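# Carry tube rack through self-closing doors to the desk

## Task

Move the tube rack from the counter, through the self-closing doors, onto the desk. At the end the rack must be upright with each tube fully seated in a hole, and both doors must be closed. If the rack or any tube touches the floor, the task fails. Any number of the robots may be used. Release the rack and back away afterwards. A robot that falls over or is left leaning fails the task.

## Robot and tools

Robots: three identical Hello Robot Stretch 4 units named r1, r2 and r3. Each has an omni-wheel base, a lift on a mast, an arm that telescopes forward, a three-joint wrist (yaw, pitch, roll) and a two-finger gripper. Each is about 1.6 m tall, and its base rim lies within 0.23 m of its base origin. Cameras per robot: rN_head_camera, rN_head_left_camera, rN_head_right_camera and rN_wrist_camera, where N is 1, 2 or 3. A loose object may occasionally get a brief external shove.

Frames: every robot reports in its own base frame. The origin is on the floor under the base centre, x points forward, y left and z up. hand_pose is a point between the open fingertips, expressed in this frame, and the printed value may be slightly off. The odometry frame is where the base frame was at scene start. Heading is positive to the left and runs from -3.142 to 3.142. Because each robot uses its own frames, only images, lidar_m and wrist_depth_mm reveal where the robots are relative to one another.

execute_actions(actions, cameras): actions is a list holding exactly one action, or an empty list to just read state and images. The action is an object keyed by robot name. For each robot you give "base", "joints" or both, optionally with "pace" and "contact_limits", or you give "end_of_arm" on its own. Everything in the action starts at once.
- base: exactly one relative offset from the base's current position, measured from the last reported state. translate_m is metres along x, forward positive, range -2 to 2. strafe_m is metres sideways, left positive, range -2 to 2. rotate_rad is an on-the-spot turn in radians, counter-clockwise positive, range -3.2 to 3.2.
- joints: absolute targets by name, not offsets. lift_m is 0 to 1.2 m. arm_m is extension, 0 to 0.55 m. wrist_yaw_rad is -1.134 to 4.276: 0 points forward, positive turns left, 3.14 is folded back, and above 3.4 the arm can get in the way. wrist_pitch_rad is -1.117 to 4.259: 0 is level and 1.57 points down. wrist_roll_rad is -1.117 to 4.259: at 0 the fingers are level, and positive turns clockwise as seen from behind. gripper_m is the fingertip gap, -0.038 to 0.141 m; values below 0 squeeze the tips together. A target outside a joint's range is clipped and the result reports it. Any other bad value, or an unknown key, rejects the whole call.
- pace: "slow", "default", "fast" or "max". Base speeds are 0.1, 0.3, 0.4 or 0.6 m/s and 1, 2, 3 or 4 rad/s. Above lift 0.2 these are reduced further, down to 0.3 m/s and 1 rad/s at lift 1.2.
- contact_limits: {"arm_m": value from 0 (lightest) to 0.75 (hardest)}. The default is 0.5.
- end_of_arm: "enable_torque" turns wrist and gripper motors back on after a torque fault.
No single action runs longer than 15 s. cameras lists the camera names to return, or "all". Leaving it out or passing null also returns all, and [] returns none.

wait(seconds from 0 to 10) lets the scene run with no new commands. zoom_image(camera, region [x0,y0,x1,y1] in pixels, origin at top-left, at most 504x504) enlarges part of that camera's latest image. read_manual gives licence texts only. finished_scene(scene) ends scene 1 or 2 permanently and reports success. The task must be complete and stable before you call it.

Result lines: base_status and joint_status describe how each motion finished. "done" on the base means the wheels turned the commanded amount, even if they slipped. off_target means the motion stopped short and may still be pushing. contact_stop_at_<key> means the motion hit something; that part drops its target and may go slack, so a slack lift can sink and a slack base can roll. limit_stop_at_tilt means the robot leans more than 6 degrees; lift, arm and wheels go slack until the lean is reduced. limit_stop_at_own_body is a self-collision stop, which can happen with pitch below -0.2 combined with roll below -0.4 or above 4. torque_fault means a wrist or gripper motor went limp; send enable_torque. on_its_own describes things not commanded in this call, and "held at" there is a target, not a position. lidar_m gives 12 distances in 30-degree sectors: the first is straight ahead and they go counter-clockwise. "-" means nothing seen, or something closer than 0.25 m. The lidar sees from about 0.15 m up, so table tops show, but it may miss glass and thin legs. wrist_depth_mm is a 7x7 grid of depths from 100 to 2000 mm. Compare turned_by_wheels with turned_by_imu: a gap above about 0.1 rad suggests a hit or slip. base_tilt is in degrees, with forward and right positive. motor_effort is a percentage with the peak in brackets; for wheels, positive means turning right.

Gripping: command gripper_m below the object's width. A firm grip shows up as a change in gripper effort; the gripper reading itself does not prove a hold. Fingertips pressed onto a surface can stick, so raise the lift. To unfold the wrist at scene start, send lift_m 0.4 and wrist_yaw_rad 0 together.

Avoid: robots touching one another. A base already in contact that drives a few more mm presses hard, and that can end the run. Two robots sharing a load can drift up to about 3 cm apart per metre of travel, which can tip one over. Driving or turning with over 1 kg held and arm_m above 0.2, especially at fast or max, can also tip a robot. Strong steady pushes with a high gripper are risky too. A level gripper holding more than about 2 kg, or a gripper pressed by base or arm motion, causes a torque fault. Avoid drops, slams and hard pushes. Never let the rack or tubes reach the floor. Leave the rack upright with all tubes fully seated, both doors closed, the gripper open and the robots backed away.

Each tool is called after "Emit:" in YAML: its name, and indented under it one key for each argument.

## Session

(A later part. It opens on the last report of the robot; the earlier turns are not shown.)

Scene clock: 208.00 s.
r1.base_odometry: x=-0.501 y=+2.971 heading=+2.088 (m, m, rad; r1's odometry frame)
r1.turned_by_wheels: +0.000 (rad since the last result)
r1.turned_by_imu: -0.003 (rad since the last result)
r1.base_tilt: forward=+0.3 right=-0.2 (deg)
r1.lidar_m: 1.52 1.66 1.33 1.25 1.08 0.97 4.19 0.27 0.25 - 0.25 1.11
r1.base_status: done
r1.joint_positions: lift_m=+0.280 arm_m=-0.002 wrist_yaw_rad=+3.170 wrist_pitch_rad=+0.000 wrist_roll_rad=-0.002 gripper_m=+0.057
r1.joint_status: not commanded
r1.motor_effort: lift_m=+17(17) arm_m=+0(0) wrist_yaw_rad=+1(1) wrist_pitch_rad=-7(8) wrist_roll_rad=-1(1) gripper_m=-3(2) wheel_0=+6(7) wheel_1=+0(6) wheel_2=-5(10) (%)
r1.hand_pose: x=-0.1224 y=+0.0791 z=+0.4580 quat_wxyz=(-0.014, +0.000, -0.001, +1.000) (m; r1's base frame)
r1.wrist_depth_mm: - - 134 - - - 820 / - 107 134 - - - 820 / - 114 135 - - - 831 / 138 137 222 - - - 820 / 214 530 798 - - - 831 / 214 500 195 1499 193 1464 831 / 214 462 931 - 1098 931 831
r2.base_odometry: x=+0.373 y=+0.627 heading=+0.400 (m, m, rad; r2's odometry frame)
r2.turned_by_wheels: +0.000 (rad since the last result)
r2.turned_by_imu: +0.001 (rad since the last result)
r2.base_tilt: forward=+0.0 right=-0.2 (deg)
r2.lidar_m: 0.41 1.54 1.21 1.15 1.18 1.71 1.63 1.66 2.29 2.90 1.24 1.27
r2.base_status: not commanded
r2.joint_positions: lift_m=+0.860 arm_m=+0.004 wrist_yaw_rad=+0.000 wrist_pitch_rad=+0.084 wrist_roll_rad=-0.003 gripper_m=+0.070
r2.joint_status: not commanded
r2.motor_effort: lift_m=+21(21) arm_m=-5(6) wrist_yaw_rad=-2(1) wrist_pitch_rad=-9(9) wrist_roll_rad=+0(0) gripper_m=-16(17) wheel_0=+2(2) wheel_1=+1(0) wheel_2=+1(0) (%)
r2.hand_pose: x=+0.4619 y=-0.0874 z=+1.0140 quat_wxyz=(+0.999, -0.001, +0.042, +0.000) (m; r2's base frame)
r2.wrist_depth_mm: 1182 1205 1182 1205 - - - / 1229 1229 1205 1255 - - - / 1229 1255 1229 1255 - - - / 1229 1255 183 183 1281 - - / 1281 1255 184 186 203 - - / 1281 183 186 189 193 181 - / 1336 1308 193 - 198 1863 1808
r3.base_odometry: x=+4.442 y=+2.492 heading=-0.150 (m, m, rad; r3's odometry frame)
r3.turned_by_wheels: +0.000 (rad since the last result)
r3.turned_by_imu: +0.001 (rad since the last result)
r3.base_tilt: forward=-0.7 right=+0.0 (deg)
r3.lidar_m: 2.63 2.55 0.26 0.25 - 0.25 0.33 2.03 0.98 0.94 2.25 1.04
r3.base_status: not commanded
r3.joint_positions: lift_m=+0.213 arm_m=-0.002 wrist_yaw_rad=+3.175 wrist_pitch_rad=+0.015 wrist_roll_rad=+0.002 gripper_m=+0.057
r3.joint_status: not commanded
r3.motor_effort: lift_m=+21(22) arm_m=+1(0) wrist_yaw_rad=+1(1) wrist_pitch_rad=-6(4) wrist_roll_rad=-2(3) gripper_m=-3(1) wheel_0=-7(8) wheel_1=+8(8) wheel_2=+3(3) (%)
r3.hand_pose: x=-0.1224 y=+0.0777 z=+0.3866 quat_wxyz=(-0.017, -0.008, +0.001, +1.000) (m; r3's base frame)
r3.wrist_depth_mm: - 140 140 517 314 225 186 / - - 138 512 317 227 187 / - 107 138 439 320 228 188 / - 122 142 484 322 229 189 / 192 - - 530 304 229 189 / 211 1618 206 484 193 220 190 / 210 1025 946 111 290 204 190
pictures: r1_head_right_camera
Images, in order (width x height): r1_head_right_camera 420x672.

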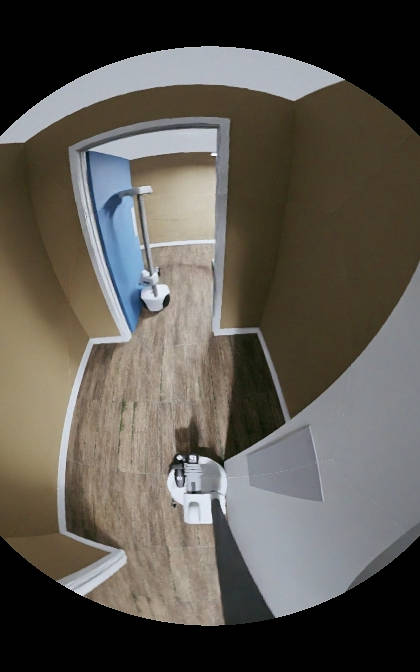

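Emit:
execute_actions:
  actions:
    - {"r1": {"base": {"translate_m": 0.12}, "pace": "slow"}, "r2": {"base": {"rotate_rad": -0.5}, "pace": "slow"}, "r3": {"base": {"rotate_rad": 0.52}, "pace": "slow"}}
  cameras: []

Emit:
execute_actions:
  actions:
    - {"r2": {"base": {"translate_m": 0.5}}, "r3": {"base": {"translate_m": 0.22}, "pace": "slow"}}
  cameras: ["r2_head_camera", "r3_head_left_camera", "r1_head_right_camera"]

Scene clock: 269.07 s.
r1.base_odometry: x=-0.560 y=+3.075 heading=+2.089 (m, m, rad; r1's odometry frame)
r1.turned_by_wheels: +0.000 (rad since the last result)
r1.turned_by_imu: -0.003 (rad since the last result)
r1.base_tilt: forward=+0.4 right=-0.3 (deg)
r1.lidar_m: 1.39 1.56 1.34 1.26 1.27 1.05 0.78 0.25 0.25 0.77 0.82 1.08
r1.base_status: done
r1.joint_positions: lift_m=+0.280 arm_m=-0.002 wrist_yaw_rad=+3.170 wrist_pitch_rad=+0.000 wrist_roll_rad=-0.002 gripper_m=+0.057
r1.joint_status: not commanded
r1.motor_effort: lift_m=+17(17) arm_m=+0(0) wrist_yaw_rad=+1(1) wrist_pitch_rad=-8(7) wrist_roll_rad=+2(3) gripper_m=-3(2) wheel_0=+7(9) wheel_1=+2(4) wheel_2=-6(8) (%)
r1.hand_pose: x=-0.1224 y=+0.0791 z=+0.4580 quat_wxyz=(-0.014, +0.000, -0.001, +1.000) (m; r1's base frame)
r1.wrist_depth_mm: - - 134 - - - 931 / - 107 134 - - - 931 / - 114 135 - - - 946 / 138 136 221 - - - 946 / 215 535 809 - - - 946 / 214 496 194 1464 193 1281 946 / 215 459 891 - 1060 931 931
r2.base_odometry: x=+0.373 y=+0.627 heading=-0.099 (m, m, rad; r2's odometry frame)
r2.turned_by_wheels: -0.499 (rad since the last result)
r2.turned_by_imu: -0.495 (rad since the last result)
r2.base_tilt: forward=+0.0 right=-0.3 (deg)
r2.lidar_m: 0.41 1.48 1.56 1.20 1.14 1.20 1.69 1.63 1.73 2.38 2.90 1.24
r2.base_status: done
r2.joint_positions: lift_m=+0.860 arm_m=+0.004 wrist_yaw_rad=+0.000 wrist_pitch_rad=+0.084 wrist_roll_rad=-0.003 gripper_m=+0.070
r2.joint_status: not commanded
r2.motor_effort: lift_m=+21(21) arm_m=-6(6) wrist_yaw_rad=-1(1) wrist_pitch_rad=-8(9) wrist_roll_rad=-1(0) gripper_m=-14(17) wheel_0=+3(7) wheel_1=+2(5) wheel_2=+3(7) (%)
r2.hand_pose: x=+0.4619 y=-0.0874 z=+1.0140 quat_wxyz=(+0.999, -0.001, +0.042, +0.000) (m; r2's base frame)
r2.wrist_depth_mm: 1060 1138 - - 1229 1138 960 / 1060 1160 - - 1430 1182 976 / 1060 1182 - - 1464 1229 960 / 1098 1229 183 183 1430 1205 976 / 1098 1182 184 186 203 1229 1008 / 1118 183 185 189 193 181 1008 / 1138 1229 193 - 197 1118 1008
r3.base_odometry: x=+4.442 y=+2.492 heading=+0.369 (m, m, rad; r3's odometry frame)
r3.turned_by_wheels: +0.519 (rad since the last result)
r3.turned_by_imu: +0.522 (rad since the last result)
r3.base_tilt: forward=-0.8 right=+0.0 (deg)
r3.lidar_m: 2.56 0.25 0.25 - 0.25 0.33 1.92 0.97 0.93 2.25 0.92 2.62
r3.base_status: done
r3.joint_positions: lift_m=+0.213 arm_m=-0.002 wrist_yaw_rad=+3.175 wrist_pitch_rad=+0.015 wrist_roll_rad=+0.002 gripper_m=+0.057
r3.joint_status: not commanded
r3.motor_effort: lift_m=+22(22) arm_m=+1(1) wrist_yaw_rad=+1(1) wrist_pitch_rad=-5(5) wrist_roll_rad=-4(2) gripper_m=-3(1) wheel_0=-11(12) wheel_1=+2(7) wheel_2=-2(2) (%)
r3.hand_pose: x=-0.1224 y=+0.0777 z=+0.3866 quat_wxyz=(-0.017, -0.008, +0.001, +1.000) (m; r3's base frame)
r3.wrist_depth_mm: - 140 139 - - 382 238 / - - 139 - - 384 240 / - 107 138 - - 389 236 / - 122 142 - - 394 237 / 192 - - - - 399 239 / 211 1576 205 1537 193 359 240 / 209 1025 946 111 976 294 249
pictures: none
No camera images: the call's "cameras" was empty. Leave "cameras" out to get every camera's image.

Scene clock: 272.57 s.
r1.base_odometry: x=-0.560 y=+3.075 heading=+2.089 (m, m, rad; r1's odometry frame)
r1.turned_by_wheels: +0.000 (rad since the last result)
r1.turned_by_imu: -0.001 (rad since the last result)
r1.base_tilt: forward=+0.3 right=-0.4 (deg)
r1.lidar_m: 1.40 1.54 1.34 1.26 1.24 1.05 0.80 0.28 0.25 0.78 0.83 1.08
r1.base_status: not commanded
r1.joint_positions: lift_m=+0.280 arm_m=-0.002 wrist_yaw_rad=+3.170 wrist_pitch_rad=+0.000 wrist_roll_rad=-0.002 gripper_m=+0.057
r1.joint_status: not commanded
r1.motor_effort: lift_m=+17(17) arm_m=+0(0) wrist_yaw_rad=+1(1) wrist_pitch_rad=-6(8) wrist_roll_rad=+1(0) gripper_m=-2(4) wheel_0=+7(7) wheel_1=+2(2) wheel_2=-6(6) (%)
r1.hand_pose: x=-0.1224 y=+0.0791 z=+0.4580 quat_wxyz=(-0.014, +0.000, -0.001, +1.000) (m; r1's base frame)
r1.wrist_depth_mm: - - 133 - - - 931 / - 107 134 - - - 931 / - 114 135 - - - 931 / 138 137 222 - - - 931 / 215 535 820 - - - 960 / 214 496 194 1464 193 1229 946 / 213 462 891 - 1078 931 946
r2.base_odometry: x=+0.871 y=+0.577 heading=-0.099 (m, m, rad; r2's odometry frame)
r2.turned_by_wheels: +0.000 (rad since the last result)
r2.turned_by_imu: +0.000 (rad since the last result)
r2.base_tilt: forward=+0.0 right=-0.2 (deg)
r2.lidar_m: 0.40 1.04 1.11 1.47 1.40 1.48 2.16 2.07 2.17 2.76 0.71 0.70
r2.base_status: done
r2.joint_positions: lift_m=+0.860 arm_m=+0.003 wrist_yaw_rad=+0.000 wrist_pitch_rad=+0.084 wrist_roll_rad=-0.003 gripper_m=+0.070
r2.joint_status: not commanded
r2.motor_effort: lift_m=+21(21) arm_m=-5(6) wrist_yaw_rad=-1(2) wrist_pitch_rad=-9(9) wrist_roll_rad=-2(0) gripper_m=-21(19) wheel_0=+2(5) wheel_1=+0(6) wheel_2=+0(9) (%)
r2.hand_pose: x=+0.4619 y=-0.0874 z=+1.0140 quat_wxyz=(+0.999, -0.001, +0.042, +0.000) (m; r2's base frame)
r2.wrist_depth_mm: 732 - - - 1281 931 778 / 707 - - - 1308 946 788 / 715 - - - 1281 960 798 / 715 - 185 184 1160 976 798 / 732 - 184 186 202 976 809 / 741 183 185 189 193 181 820 / 741 1863 193 - 197 1008 820
r3.base_odometry: x=+4.647 y=+2.571 heading=+0.369 (m, m, rad; r3's odometry frame)
r3.turned_by_wheels: +0.000 (rad since the last result)
r3.turned_by_imu: +0.001 (rad since the last result)
r3.base_tilt: forward=-0.7 right=+0.0 (deg)
r3.lidar_m: 2.34 0.27 0.25 - 0.25 0.30 2.13 1.09 0.54 0.49 0.70 2.40
r3.base_status: done
r3.joint_positions: lift_m=+0.213 arm_m=-0.002 wrist_yaw_rad=+3.175 wrist_pitch_rad=+0.015 wrist_roll_rad=+0.002 gripper_m=+0.057
r3.joint_status: not commanded
r3.motor_effort: lift_m=+22(22) arm_m=+1(1) wrist_yaw_rad=+1(0) wrist_pitch_rad=-6(5) wrist_roll_rad=-1(3) gripper_m=-4(3) wheel_0=-1(9) wheel_1=+7(12) wheel_2=-3(6) (%)
r3.hand_pose: x=-0.1224 y=+0.0777 z=+0.3866 quat_wxyz=(-0.017, -0.008, +0.001, +1.000) (m; r3's base frame)
r3.wrist_depth_mm: - 140 140 - - 351 229 / - - 139 - - 355 231 / - 107 138 - - 359 233 / - 122 142 - - 364 228 / 192 - - - - 366 229 / 211 1576 206 1537 193 332 237 / 209 1025 946 111 820 278 237
pictures: r1_head_right_camera, r2_head_camera, r3_head_left_camera
Images, in order (width x height): r1_head_right_camera 420x672, r2_head_camera 420x560, r3_head_left_camera 420x672.

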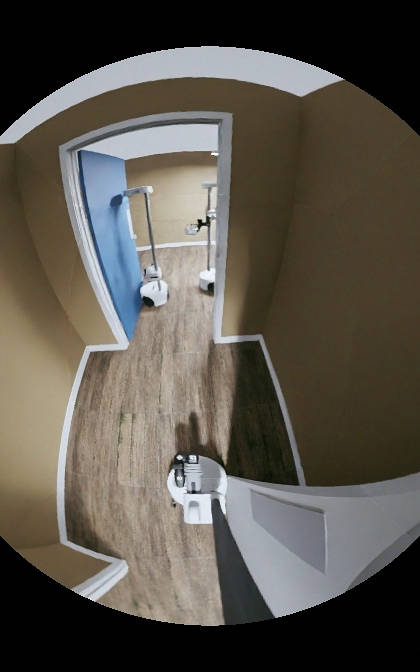

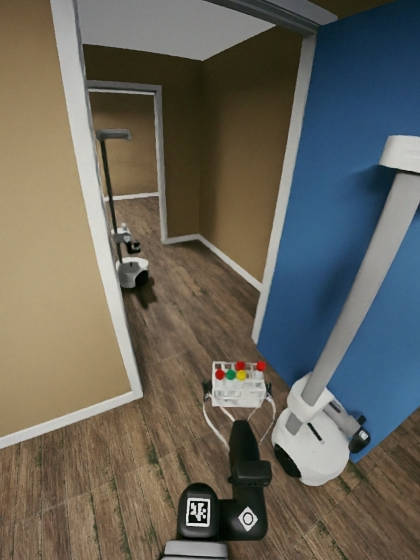

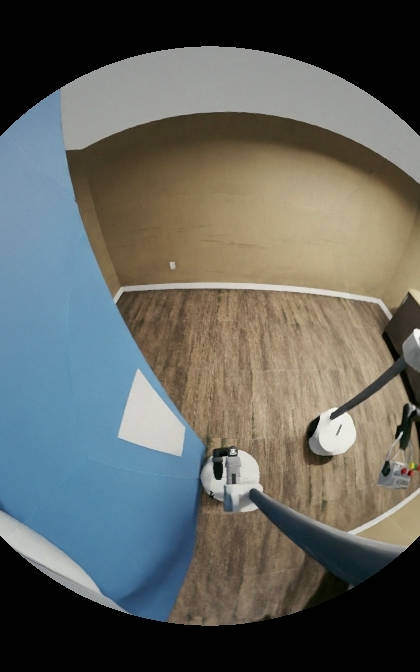

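Emit:
execute_actions:
  actions:
    - {"r2": {"base": {"rotate_rad": 0.08}}, "r3": {"base": {"translate_m": 0.1}, "pace": "slow"}}
  cameras: []

Emit:
execute_actions:
  actions:
    - {"r2": {"base": {"translate_m": 0.55}}}
  cameras: ["r2_head_camera", "r2_head_right_camera"]

Scene clock: 281.33 s.
r1.base_odometry: x=-0.560 y=+3.075 heading=+2.089 (m, m, rad; r1's odometry frame)
r1.turned_by_wheels: +0.000 (rad since the last result)
r1.turned_by_imu: -0.003 (rad since the last result)
r1.base_tilt: forward=+0.3 right=-0.3 (deg)
r1.lidar_m: 1.38 1.56 1.30 1.26 1.27 1.06 0.79 0.27 0.25 0.79 0.81 1.08
r1.base_status: not commanded
r1.joint_positions: lift_m=+0.280 arm_m=-0.002 wrist_yaw_rad=+3.170 wrist_pitch_rad=+0.000 wrist_roll_rad=-0.002 gripper_m=+0.057
r1.joint_status: not commanded
r1.motor_effort: lift_m=+17(17) arm_m=+0(0) wrist_yaw_rad=+0(1) wrist_pitch_rad=-5(6) wrist_roll_rad=+0(0) gripper_m=-2(4) wheel_0=+7(7) wheel_1=+2(2) wheel_2=-6(6) (%)
r1.hand_pose: x=-0.1224 y=+0.0791 z=+0.4580 quat_wxyz=(-0.014, +0.000, -0.001, +1.000) (m; r1's base frame)
r1.wrist_depth_mm: - - 133 - - - 931 / - 107 133 - - - 946 / - 114 135 - - - 931 / 138 136 221 - - - 931 / 214 535 788 - - - 946 / 214 496 194 1464 193 1229 946 / 214 466 878 - 1060 946 931
r2.base_odometry: x=+0.871 y=+0.577 heading=-0.019 (m, m, rad; r2's odometry frame)
r2.turned_by_wheels: +0.080 (rad since the last result)
r2.turned_by_imu: +0.082 (rad since the last result)
r2.base_tilt: forward=+0.0 right=-0.2 (deg)
r2.lidar_m: 0.41 1.03 1.12 1.44 1.39 1.52 2.12 2.07 2.23 2.71 0.68 0.74
r2.base_status: done
r2.joint_positions: lift_m=+0.860 arm_m=+0.003 wrist_yaw_rad=+0.000 wrist_pitch_rad=+0.084 wrist_roll_rad=-0.003 gripper_m=+0.070
r2.joint_status: not commanded
r2.motor_effort: lift_m=+21(21) arm_m=-6(6) wrist_yaw_rad=-2(3) wrist_pitch_rad=-9(9) wrist_roll_rad=-1(0) gripper_m=-18(23) wheel_0=+0(4) wheel_1=+0(4) wheel_2=+0(6) (%)
r2.hand_pose: x=+0.4619 y=-0.0873 z=+1.0140 quat_wxyz=(+0.999, -0.001, +0.042, +0.000) (m; r2's base frame)
r2.wrist_depth_mm: 699 - - - - 1008 831 / 715 - - - - 1042 842 / 723 - - - - 1025 842 / 732 - 182 185 - 1042 842 / 732 - 184 186 203 1042 842 / 741 183 186 189 193 182 878 / 759 1308 193 - 197 1078 878
r3.base_odometry: x=+4.741 y=+2.607 heading=+0.370 (m, m, rad; r3's odometry frame)
r3.turned_by_wheels: +0.000 (rad since the last result)
r3.turned_by_imu: +0.001 (rad since the last result)
r3.base_tilt: forward=-0.8 right=+0.0 (deg)
r3.lidar_m: 2.23 2.38 1.88 - 0.25 0.31 2.23 1.18 0.54 0.58 0.75 2.30
r3.base_status: done
r3.joint_positions: lift_m=+0.213 arm_m=-0.002 wrist_yaw_rad=+3.175 wrist_pitch_rad=+0.015 wrist_roll_rad=+0.002 gripper_m=+0.057
r3.joint_status: not commanded
r3.motor_effort: lift_m=+22(22) arm_m=+0(1) wrist_yaw_rad=+1(1) wrist_pitch_rad=-5(6) wrist_roll_rad=-2(1) gripper_m=-5(2) wheel_0=-1(3) wheel_1=+6(7) wheel_2=-1(8) (%)
r3.hand_pose: x=-0.1224 y=+0.0777 z=+0.3866 quat_wxyz=(-0.017, -0.008, +0.001, +1.000) (m; r3's base frame)
r3.wrist_depth_mm: - 140 139 - - 342 226 / - - 139 - - 349 229 / - 107 138 - - 355 230 / - 122 142 - - 355 224 / 192 - - - - 359 234 / 211 1537 205 1499 194 327 234 / 209 1025 946 111 788 273 235
pictures: none
No camera images: the call's "cameras" was empty. Leave "cameras" out to get every camera's image.

Scene clock: 284.63 s.
r1.base_odometry: x=-0.560 y=+3.075 heading=+2.089 (m, m, rad; r1's odometry frame)
r1.turned_by_wheels: +0.000 (rad since the last result)
r1.turned_by_imu: -0.001 (rad since the last result)
r1.base_tilt: forward=+0.3 right=-0.3 (deg)
r1.lidar_m: 1.40 1.56 1.34 1.26 1.27 1.06 0.79 0.27 0.25 0.79 0.83 1.08
r1.base_status: not commanded
r1.joint_positions: lift_m=+0.280 arm_m=-0.002 wrist_yaw_rad=+3.170 wrist_pitch_rad=+0.000 wrist_roll_rad=-0.002 gripper_m=+0.057
r1.joint_status: not commanded
r1.motor_effort: lift_m=+17(17) arm_m=+0(0) wrist_yaw_rad=+1(1) wrist_pitch_rad=-7(7) wrist_roll_rad=-1(2) gripper_m=-3(1) wheel_0=+7(7) wheel_1=+2(2) wheel_2=-6(6) (%)
r1.hand_pose: x=-0.1224 y=+0.0791 z=+0.4580 quat_wxyz=(-0.014, +0.000, -0.001, +1.000) (m; r1's base frame)
r1.wrist_depth_mm: - - 133 - - - 917 / - 107 134 - - - 917 / - 114 135 - - - 931 / 138 136 222 - - - 946 / 215 535 798 - - - 946 / 215 496 193 1499 193 1229 931 / 214 462 878 - 1078 931 931
r2.base_odometry: x=+1.420 y=+0.567 heading=-0.019 (m, m, rad; r2's odometry frame)
r2.turned_by_wheels: +0.000 (rad since the last result)
r2.turned_by_imu: +0.000 (rad since the last result)
r2.base_tilt: forward=+0.0 right=-0.2 (deg)
r2.lidar_m: 0.41 0.55 0.58 0.87 1.65 1.74 2.63 2.58 0.60 0.51 0.83 0.90
r2.base_status: done
r2.joint_positions: lift_m=+0.860 arm_m=+0.003 wrist_yaw_rad=+0.000 wrist_pitch_rad=+0.084 wrist_roll_rad=-0.003 gripper_m=+0.070
r2.joint_status: not commanded
r2.motor_effort: lift_m=+21(21) arm_m=-6(6) wrist_yaw_rad=-1(1) wrist_pitch_rad=-8(9) wrist_roll_rad=-1(0) gripper_m=-22(21) wheel_0=+1(5) wheel_1=-1(6) wheel_2=+0(8) (%)
r2.hand_pose: x=+0.4619 y=-0.0874 z=+1.0140 quat_wxyz=(+0.999, -0.001, +0.042, +0.000) (m; r2's base frame)
r2.wrist_depth_mm: - - - - 1863 1397 654 / - - - - 1921 1430 654 / - - - - 1863 1430 676 / - - 183 184 1808 1464 683 / - 1863 185 186 202 1499 683 / - 183 186 189 193 181 647 / 1863 1618 195 - 197 1464 647
r3.base_odometry: x=+4.741 y=+2.607 heading=+0.370 (m, m, rad; r3's odometry frame)
r3.turned_by_wheels: +0.000 (rad since the last result)
r3.turned_by_imu: +0.000 (rad since the last result)
r3.base_tilt: forward=-0.7 right=+0.0 (deg)
r3.lidar_m: 2.24 2.40 1.89 - 0.25 0.31 2.24 0.59 0.52 0.62 2.42 2.30
r3.base_status: not commanded
r3.joint_positions: lift_m=+0.213 arm_m=-0.002 wrist_yaw_rad=+3.175 wrist_pitch_rad=+0.015 wrist_roll_rad=+0.002 gripper_m=+0.057
r3.joint_status: not commanded
r3.motor_effort: lift_m=+22(22) arm_m=+1(0) wrist_yaw_rad=+1(1) wrist_pitch_rad=-5(6) wrist_roll_rad=-4(2) gripper_m=-4(2) wheel_0=-1(1) wheel_1=+5(5) wheel_2=-1(1) (%)
r3.hand_pose: x=-0.1224 y=+0.0777 z=+0.3866 quat_wxyz=(-0.017, -0.008, +0.001, +1.000) (m; r3's base frame)
r3.wrist_depth_mm: - 140 139 - - 342 225 / - - 138 - - 347 228 / - 107 138 - - 353 231 / - 122 142 - - 357 225 / 192 - - - - 359 234 / 211 1537 206 1537 193 327 234 / 210 1008 960 111 778 273 234
pictures: r2_head_camera, r2_head_right_camera
Images, in order (width x height): r2_head_camera 420x560, r2_head_right_camera 420x672.

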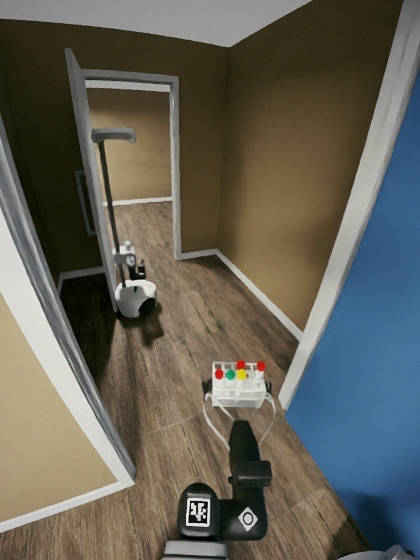

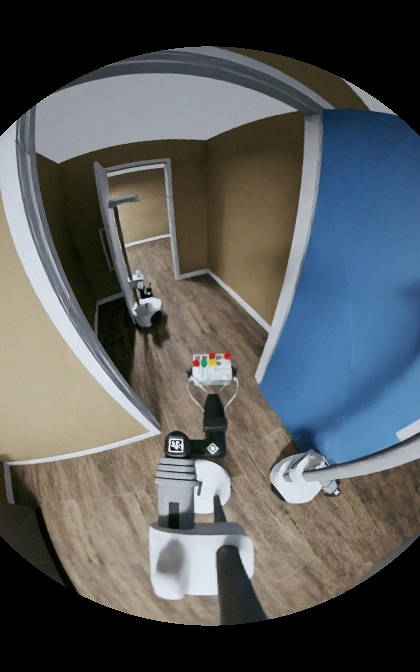

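Emit:
execute_actions:
  actions:
    - {"r2": {"base": {"translate_m": 1.95}, "joints": {"lift_m": 0.72}, "pace": "fast"}}
  cameras: []

Emit:
execute_actions:
  actions:
    - {"r2": {"base": {"rotate_rad": 0.88}, "pace": "slow"}, "r3": {"base": {"translate_m": 0.5}, "pace": "fast"}}
  cameras: ["r2_head_camera", "r2_head_left_camera"]

Scene clock: 303.17 s.
r1.base_odometry: x=-0.560 y=+3.075 heading=+2.089 (m, m, rad; r1's odometry frame)
r1.turned_by_wheels: +0.000 (rad since the last result)
r1.turned_by_imu: -0.006 (rad since the last result)
r1.base_tilt: forward=+0.3 right=-0.4 (deg)
r1.lidar_m: 1.39 1.56 0.52 0.54 1.25 1.06 0.79 0.27 0.25 0.79 0.81 1.08
r1.base_status: not commanded
r1.joint_positions: lift_m=+0.280 arm_m=-0.002 wrist_yaw_rad=+3.170 wrist_pitch_rad=+0.000 wrist_roll_rad=-0.002 gripper_m=+0.057
r1.joint_status: not commanded
r1.motor_effort: lift_m=+17(17) arm_m=+0(1) wrist_yaw_rad=+0(0) wrist_pitch_rad=-6(5) wrist_roll_rad=+2(1) gripper_m=-3(4) wheel_0=+7(7) wheel_1=+2(2) wheel_2=-6(6) (%)
r1.hand_pose: x=-0.1224 y=+0.0791 z=+0.4580 quat_wxyz=(-0.014, +0.000, -0.001, +1.000) (m; r1's base frame)
r1.wrist_depth_mm: - - 133 - - - 931 / - 107 134 - - - 946 / - 114 135 - - - 931 / 138 136 221 - - - 946 / 215 530 809 - - - 946 / 214 492 195 1499 193 1255 946 / 214 462 878 - 1098 931 946
r2.base_odometry: x=+3.370 y=+0.530 heading=-0.019 (m, m, rad; r2's odometry frame)
r2.turned_by_wheels: +0.000 (rad since the last result)
r2.turned_by_imu: +0.003 (rad since the last result)
r2.base_tilt: forward=+0.0 right=-0.2 (deg)
r2.lidar_m: 0.41 1.11 0.69 0.51 0.62 1.43 1.47 1.06 0.79 0.59 0.58 0.46
r2.base_status: done
r2.joint_positions: lift_m=+0.720 arm_m=+0.003 wrist_yaw_rad=+0.000 wrist_pitch_rad=+0.084 wrist_roll_rad=-0.003 gripper_m=+0.070
r2.joint_status: all done
r2.motor_effort: lift_m=+17(17) arm_m=-6(6) wrist_yaw_rad=-2(1) wrist_pitch_rad=-9(10) wrist_roll_rad=-1(1) gripper_m=-16(19) wheel_0=+1(9) wheel_1=+0(5) wheel_2=+2(11) (%)
r2.hand_pose: x=+0.4619 y=-0.0874 z=+0.8742 quat_wxyz=(+0.999, -0.001, +0.042, +0.000) (m; r2's base frame)
r2.wrist_depth_mm: 788 831 917 976 654 480 394 / - 831 931 991 661 496 399 / - 854 917 891 634 496 402 / - 854 183 185 615 500 404 / - 878 184 186 202 504 407 / - 183 185 189 193 181 413 / 1618 891 193 - 196 512 415
r3.base_odometry: x=+4.741 y=+2.607 heading=+0.370 (m, m, rad; r3's odometry frame)
r3.turned_by_wheels: +0.000 (rad since the last result)
r3.turned_by_imu: +0.001 (rad since the last result)
r3.base_tilt: forward=-0.7 right=+0.0 (deg)
r3.lidar_m: 2.23 2.37 1.88 - 0.25 0.31 1.90 1.17 1.35 2.27 2.43 2.27
r3.base_status: not commanded
r3.joint_positions: lift_m=+0.213 arm_m=-0.002 wrist_yaw_rad=+3.175 wrist_pitch_rad=+0.015 wrist_roll_rad=+0.002 gripper_m=+0.057
r3.joint_status: not commanded
r3.motor_effort: lift_m=+22(22) arm_m=+1(1) wrist_yaw_rad=+1(1) wrist_pitch_rad=-4(5) wrist_roll_rad=-2(2) gripper_m=-4(4) wheel_0=-1(1) wheel_1=+6(6) wheel_2=-1(1) (%)
r3.hand_pose: x=-0.1224 y=+0.0777 z=+0.3866 quat_wxyz=(-0.017, -0.008, +0.001, +1.000) (m; r3's base frame)
r3.wrist_depth_mm: - 140 140 - - 343 225 / - - 138 - 1983 345 228 / - 107 138 - - 353 230 / - 122 142 - - 359 225 / 192 - - - - 362 234 / 211 1576 206 1537 193 327 235 / 209 1042 946 111 778 273 233
pictures: none
No camera images: the call's "cameras" was empty. Leave "cameras" out to get every camera's image.

Scene clock: 305.77 s.
r1.base_odometry: x=-0.560 y=+3.075 heading=+2.089 (m, m, rad; r1's odometry frame)
r1.turned_by_wheels: +0.000 (rad since the last result)
r1.turned_by_imu: -0.001 (rad since the last result)
r1.base_tilt: forward=+0.3 right=-0.3 (deg)
r1.lidar_m: 1.40 1.54 0.50 0.48 0.48 1.04 0.77 0.28 0.25 0.80 0.82 1.09
r1.base_status: not commanded
r1.joint_positions: lift_m=+0.280 arm_m=-0.002 wrist_yaw_rad=+3.170 wrist_pitch_rad=+0.000 wrist_roll_rad=-0.002 gripper_m=+0.057
r1.joint_status: not commanded
r1.motor_effort: lift_m=+17(17) arm_m=+0(0) wrist_yaw_rad=+0(1) wrist_pitch_rad=-6(7) wrist_roll_rad=-2(1) gripper_m=-3(4) wheel_0=+7(7) wheel_1=+2(2) wheel_2=-6(6) (%)
r1.hand_pose: x=-0.1224 y=+0.0791 z=+0.4580 quat_wxyz=(-0.014, +0.000, -0.001, +1.000) (m; r1's base frame)
r1.wrist_depth_mm: - - 134 - - - 931 / - 107 134 - - - 917 / - 114 135 - - - 946 / 138 136 222 - - - 931 / 213 525 809 - - - 931 / 214 496 194 1464 193 1255 946 / 214 462 878 - 1078 931 917
r2.base_odometry: x=+3.370 y=+0.530 heading=+0.860 (m, m, rad; r2's odometry frame)
r2.turned_by_wheels: +0.880 (rad since the last result)
r2.turned_by_imu: +0.875 (rad since the last result)
r2.base_tilt: forward=+0.0 right=-0.2 (deg)
r2.lidar_m: 0.42 0.51 0.52 1.52 1.44 1.08 0.93 0.63 0.58 0.60 0.78 0.46
r2.base_status: done
r2.joint_positions: lift_m=+0.720 arm_m=+0.003 wrist_yaw_rad=+0.000 wrist_pitch_rad=+0.084 wrist_roll_rad=-0.003 gripper_m=+0.070
r2.joint_status: not commanded
r2.motor_effort: lift_m=+17(17) arm_m=-6(5) wrist_yaw_rad=-1(1) wrist_pitch_rad=-9(9) wrist_roll_rad=-1(1) gripper_m=-19(18) wheel_0=-3(5) wheel_1=-3(5) wheel_2=-1(6) (%)
r2.hand_pose: x=+0.4619 y=-0.0874 z=+0.8742 quat_wxyz=(+0.999, -0.001, +0.042, +0.000) (m; r2's base frame)
r2.wrist_depth_mm: 759 904 - - - - 715 / 741 917 - - - - 723 / 750 917 1118 - - - 723 / 759 917 183 184 - - 723 / 768 946 185 186 202 854 750 / 759 183 186 189 193 181 750 / 778 946 195 - 197 831 768
r3.base_odometry: x=+5.207 y=+2.788 heading=+0.370 (m, m, rad; r3's odometry frame)
r3.turned_by_wheels: +0.000 (rad since the last result)
r3.turned_by_imu: +0.001 (rad since the last result)
r3.base_tilt: forward=-0.7 right=+0.1 (deg)
r3.lidar_m: 1.74 1.86 1.79 1.74 1.84 1.41 0.81 0.65 2.12 2.30 2.32 1.79
r3.base_status: done
r3.joint_positions: lift_m=+0.213 arm_m=-0.002 wrist_yaw_rad=+3.175 wrist_pitch_rad=+0.015 wrist_roll_rad=+0.002 gripper_m=+0.057
r3.joint_status: not commanded
r3.motor_effort: lift_m=+22(22) arm_m=+1(1) wrist_yaw_rad=+1(1) wrist_pitch_rad=-5(6) wrist_roll_rad=-2(1) gripper_m=-6(4) wheel_0=+1(4) wheel_1=+0(16) wheel_2=-1(11) (%)
r3.hand_pose: x=-0.1224 y=+0.0777 z=+0.3866 quat_wxyz=(-0.017, -0.008, +0.001, +1.000) (m; r3's base frame)
r3.wrist_depth_mm: - 140 140 1160 1464 1430 1366 / - - 138 1182 1464 1430 1397 / - 107 138 1160 1430 1430 1366 / - 122 142 1160 1464 1397 1430 / 192 778 946 1160 1464 1430 1397 / 211 809 206 1138 193 1397 1366 / 209 788 891 111 991 904 1008
pictures: r2_head_camera, r2_head_left_camera
Images, in order (width x height): r2_head_camera 420x560, r2_head_left_camera 420x672.

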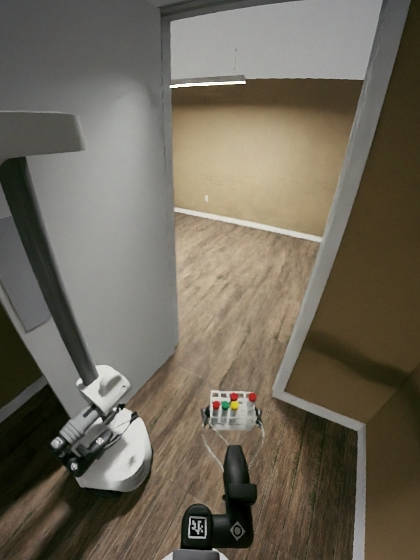

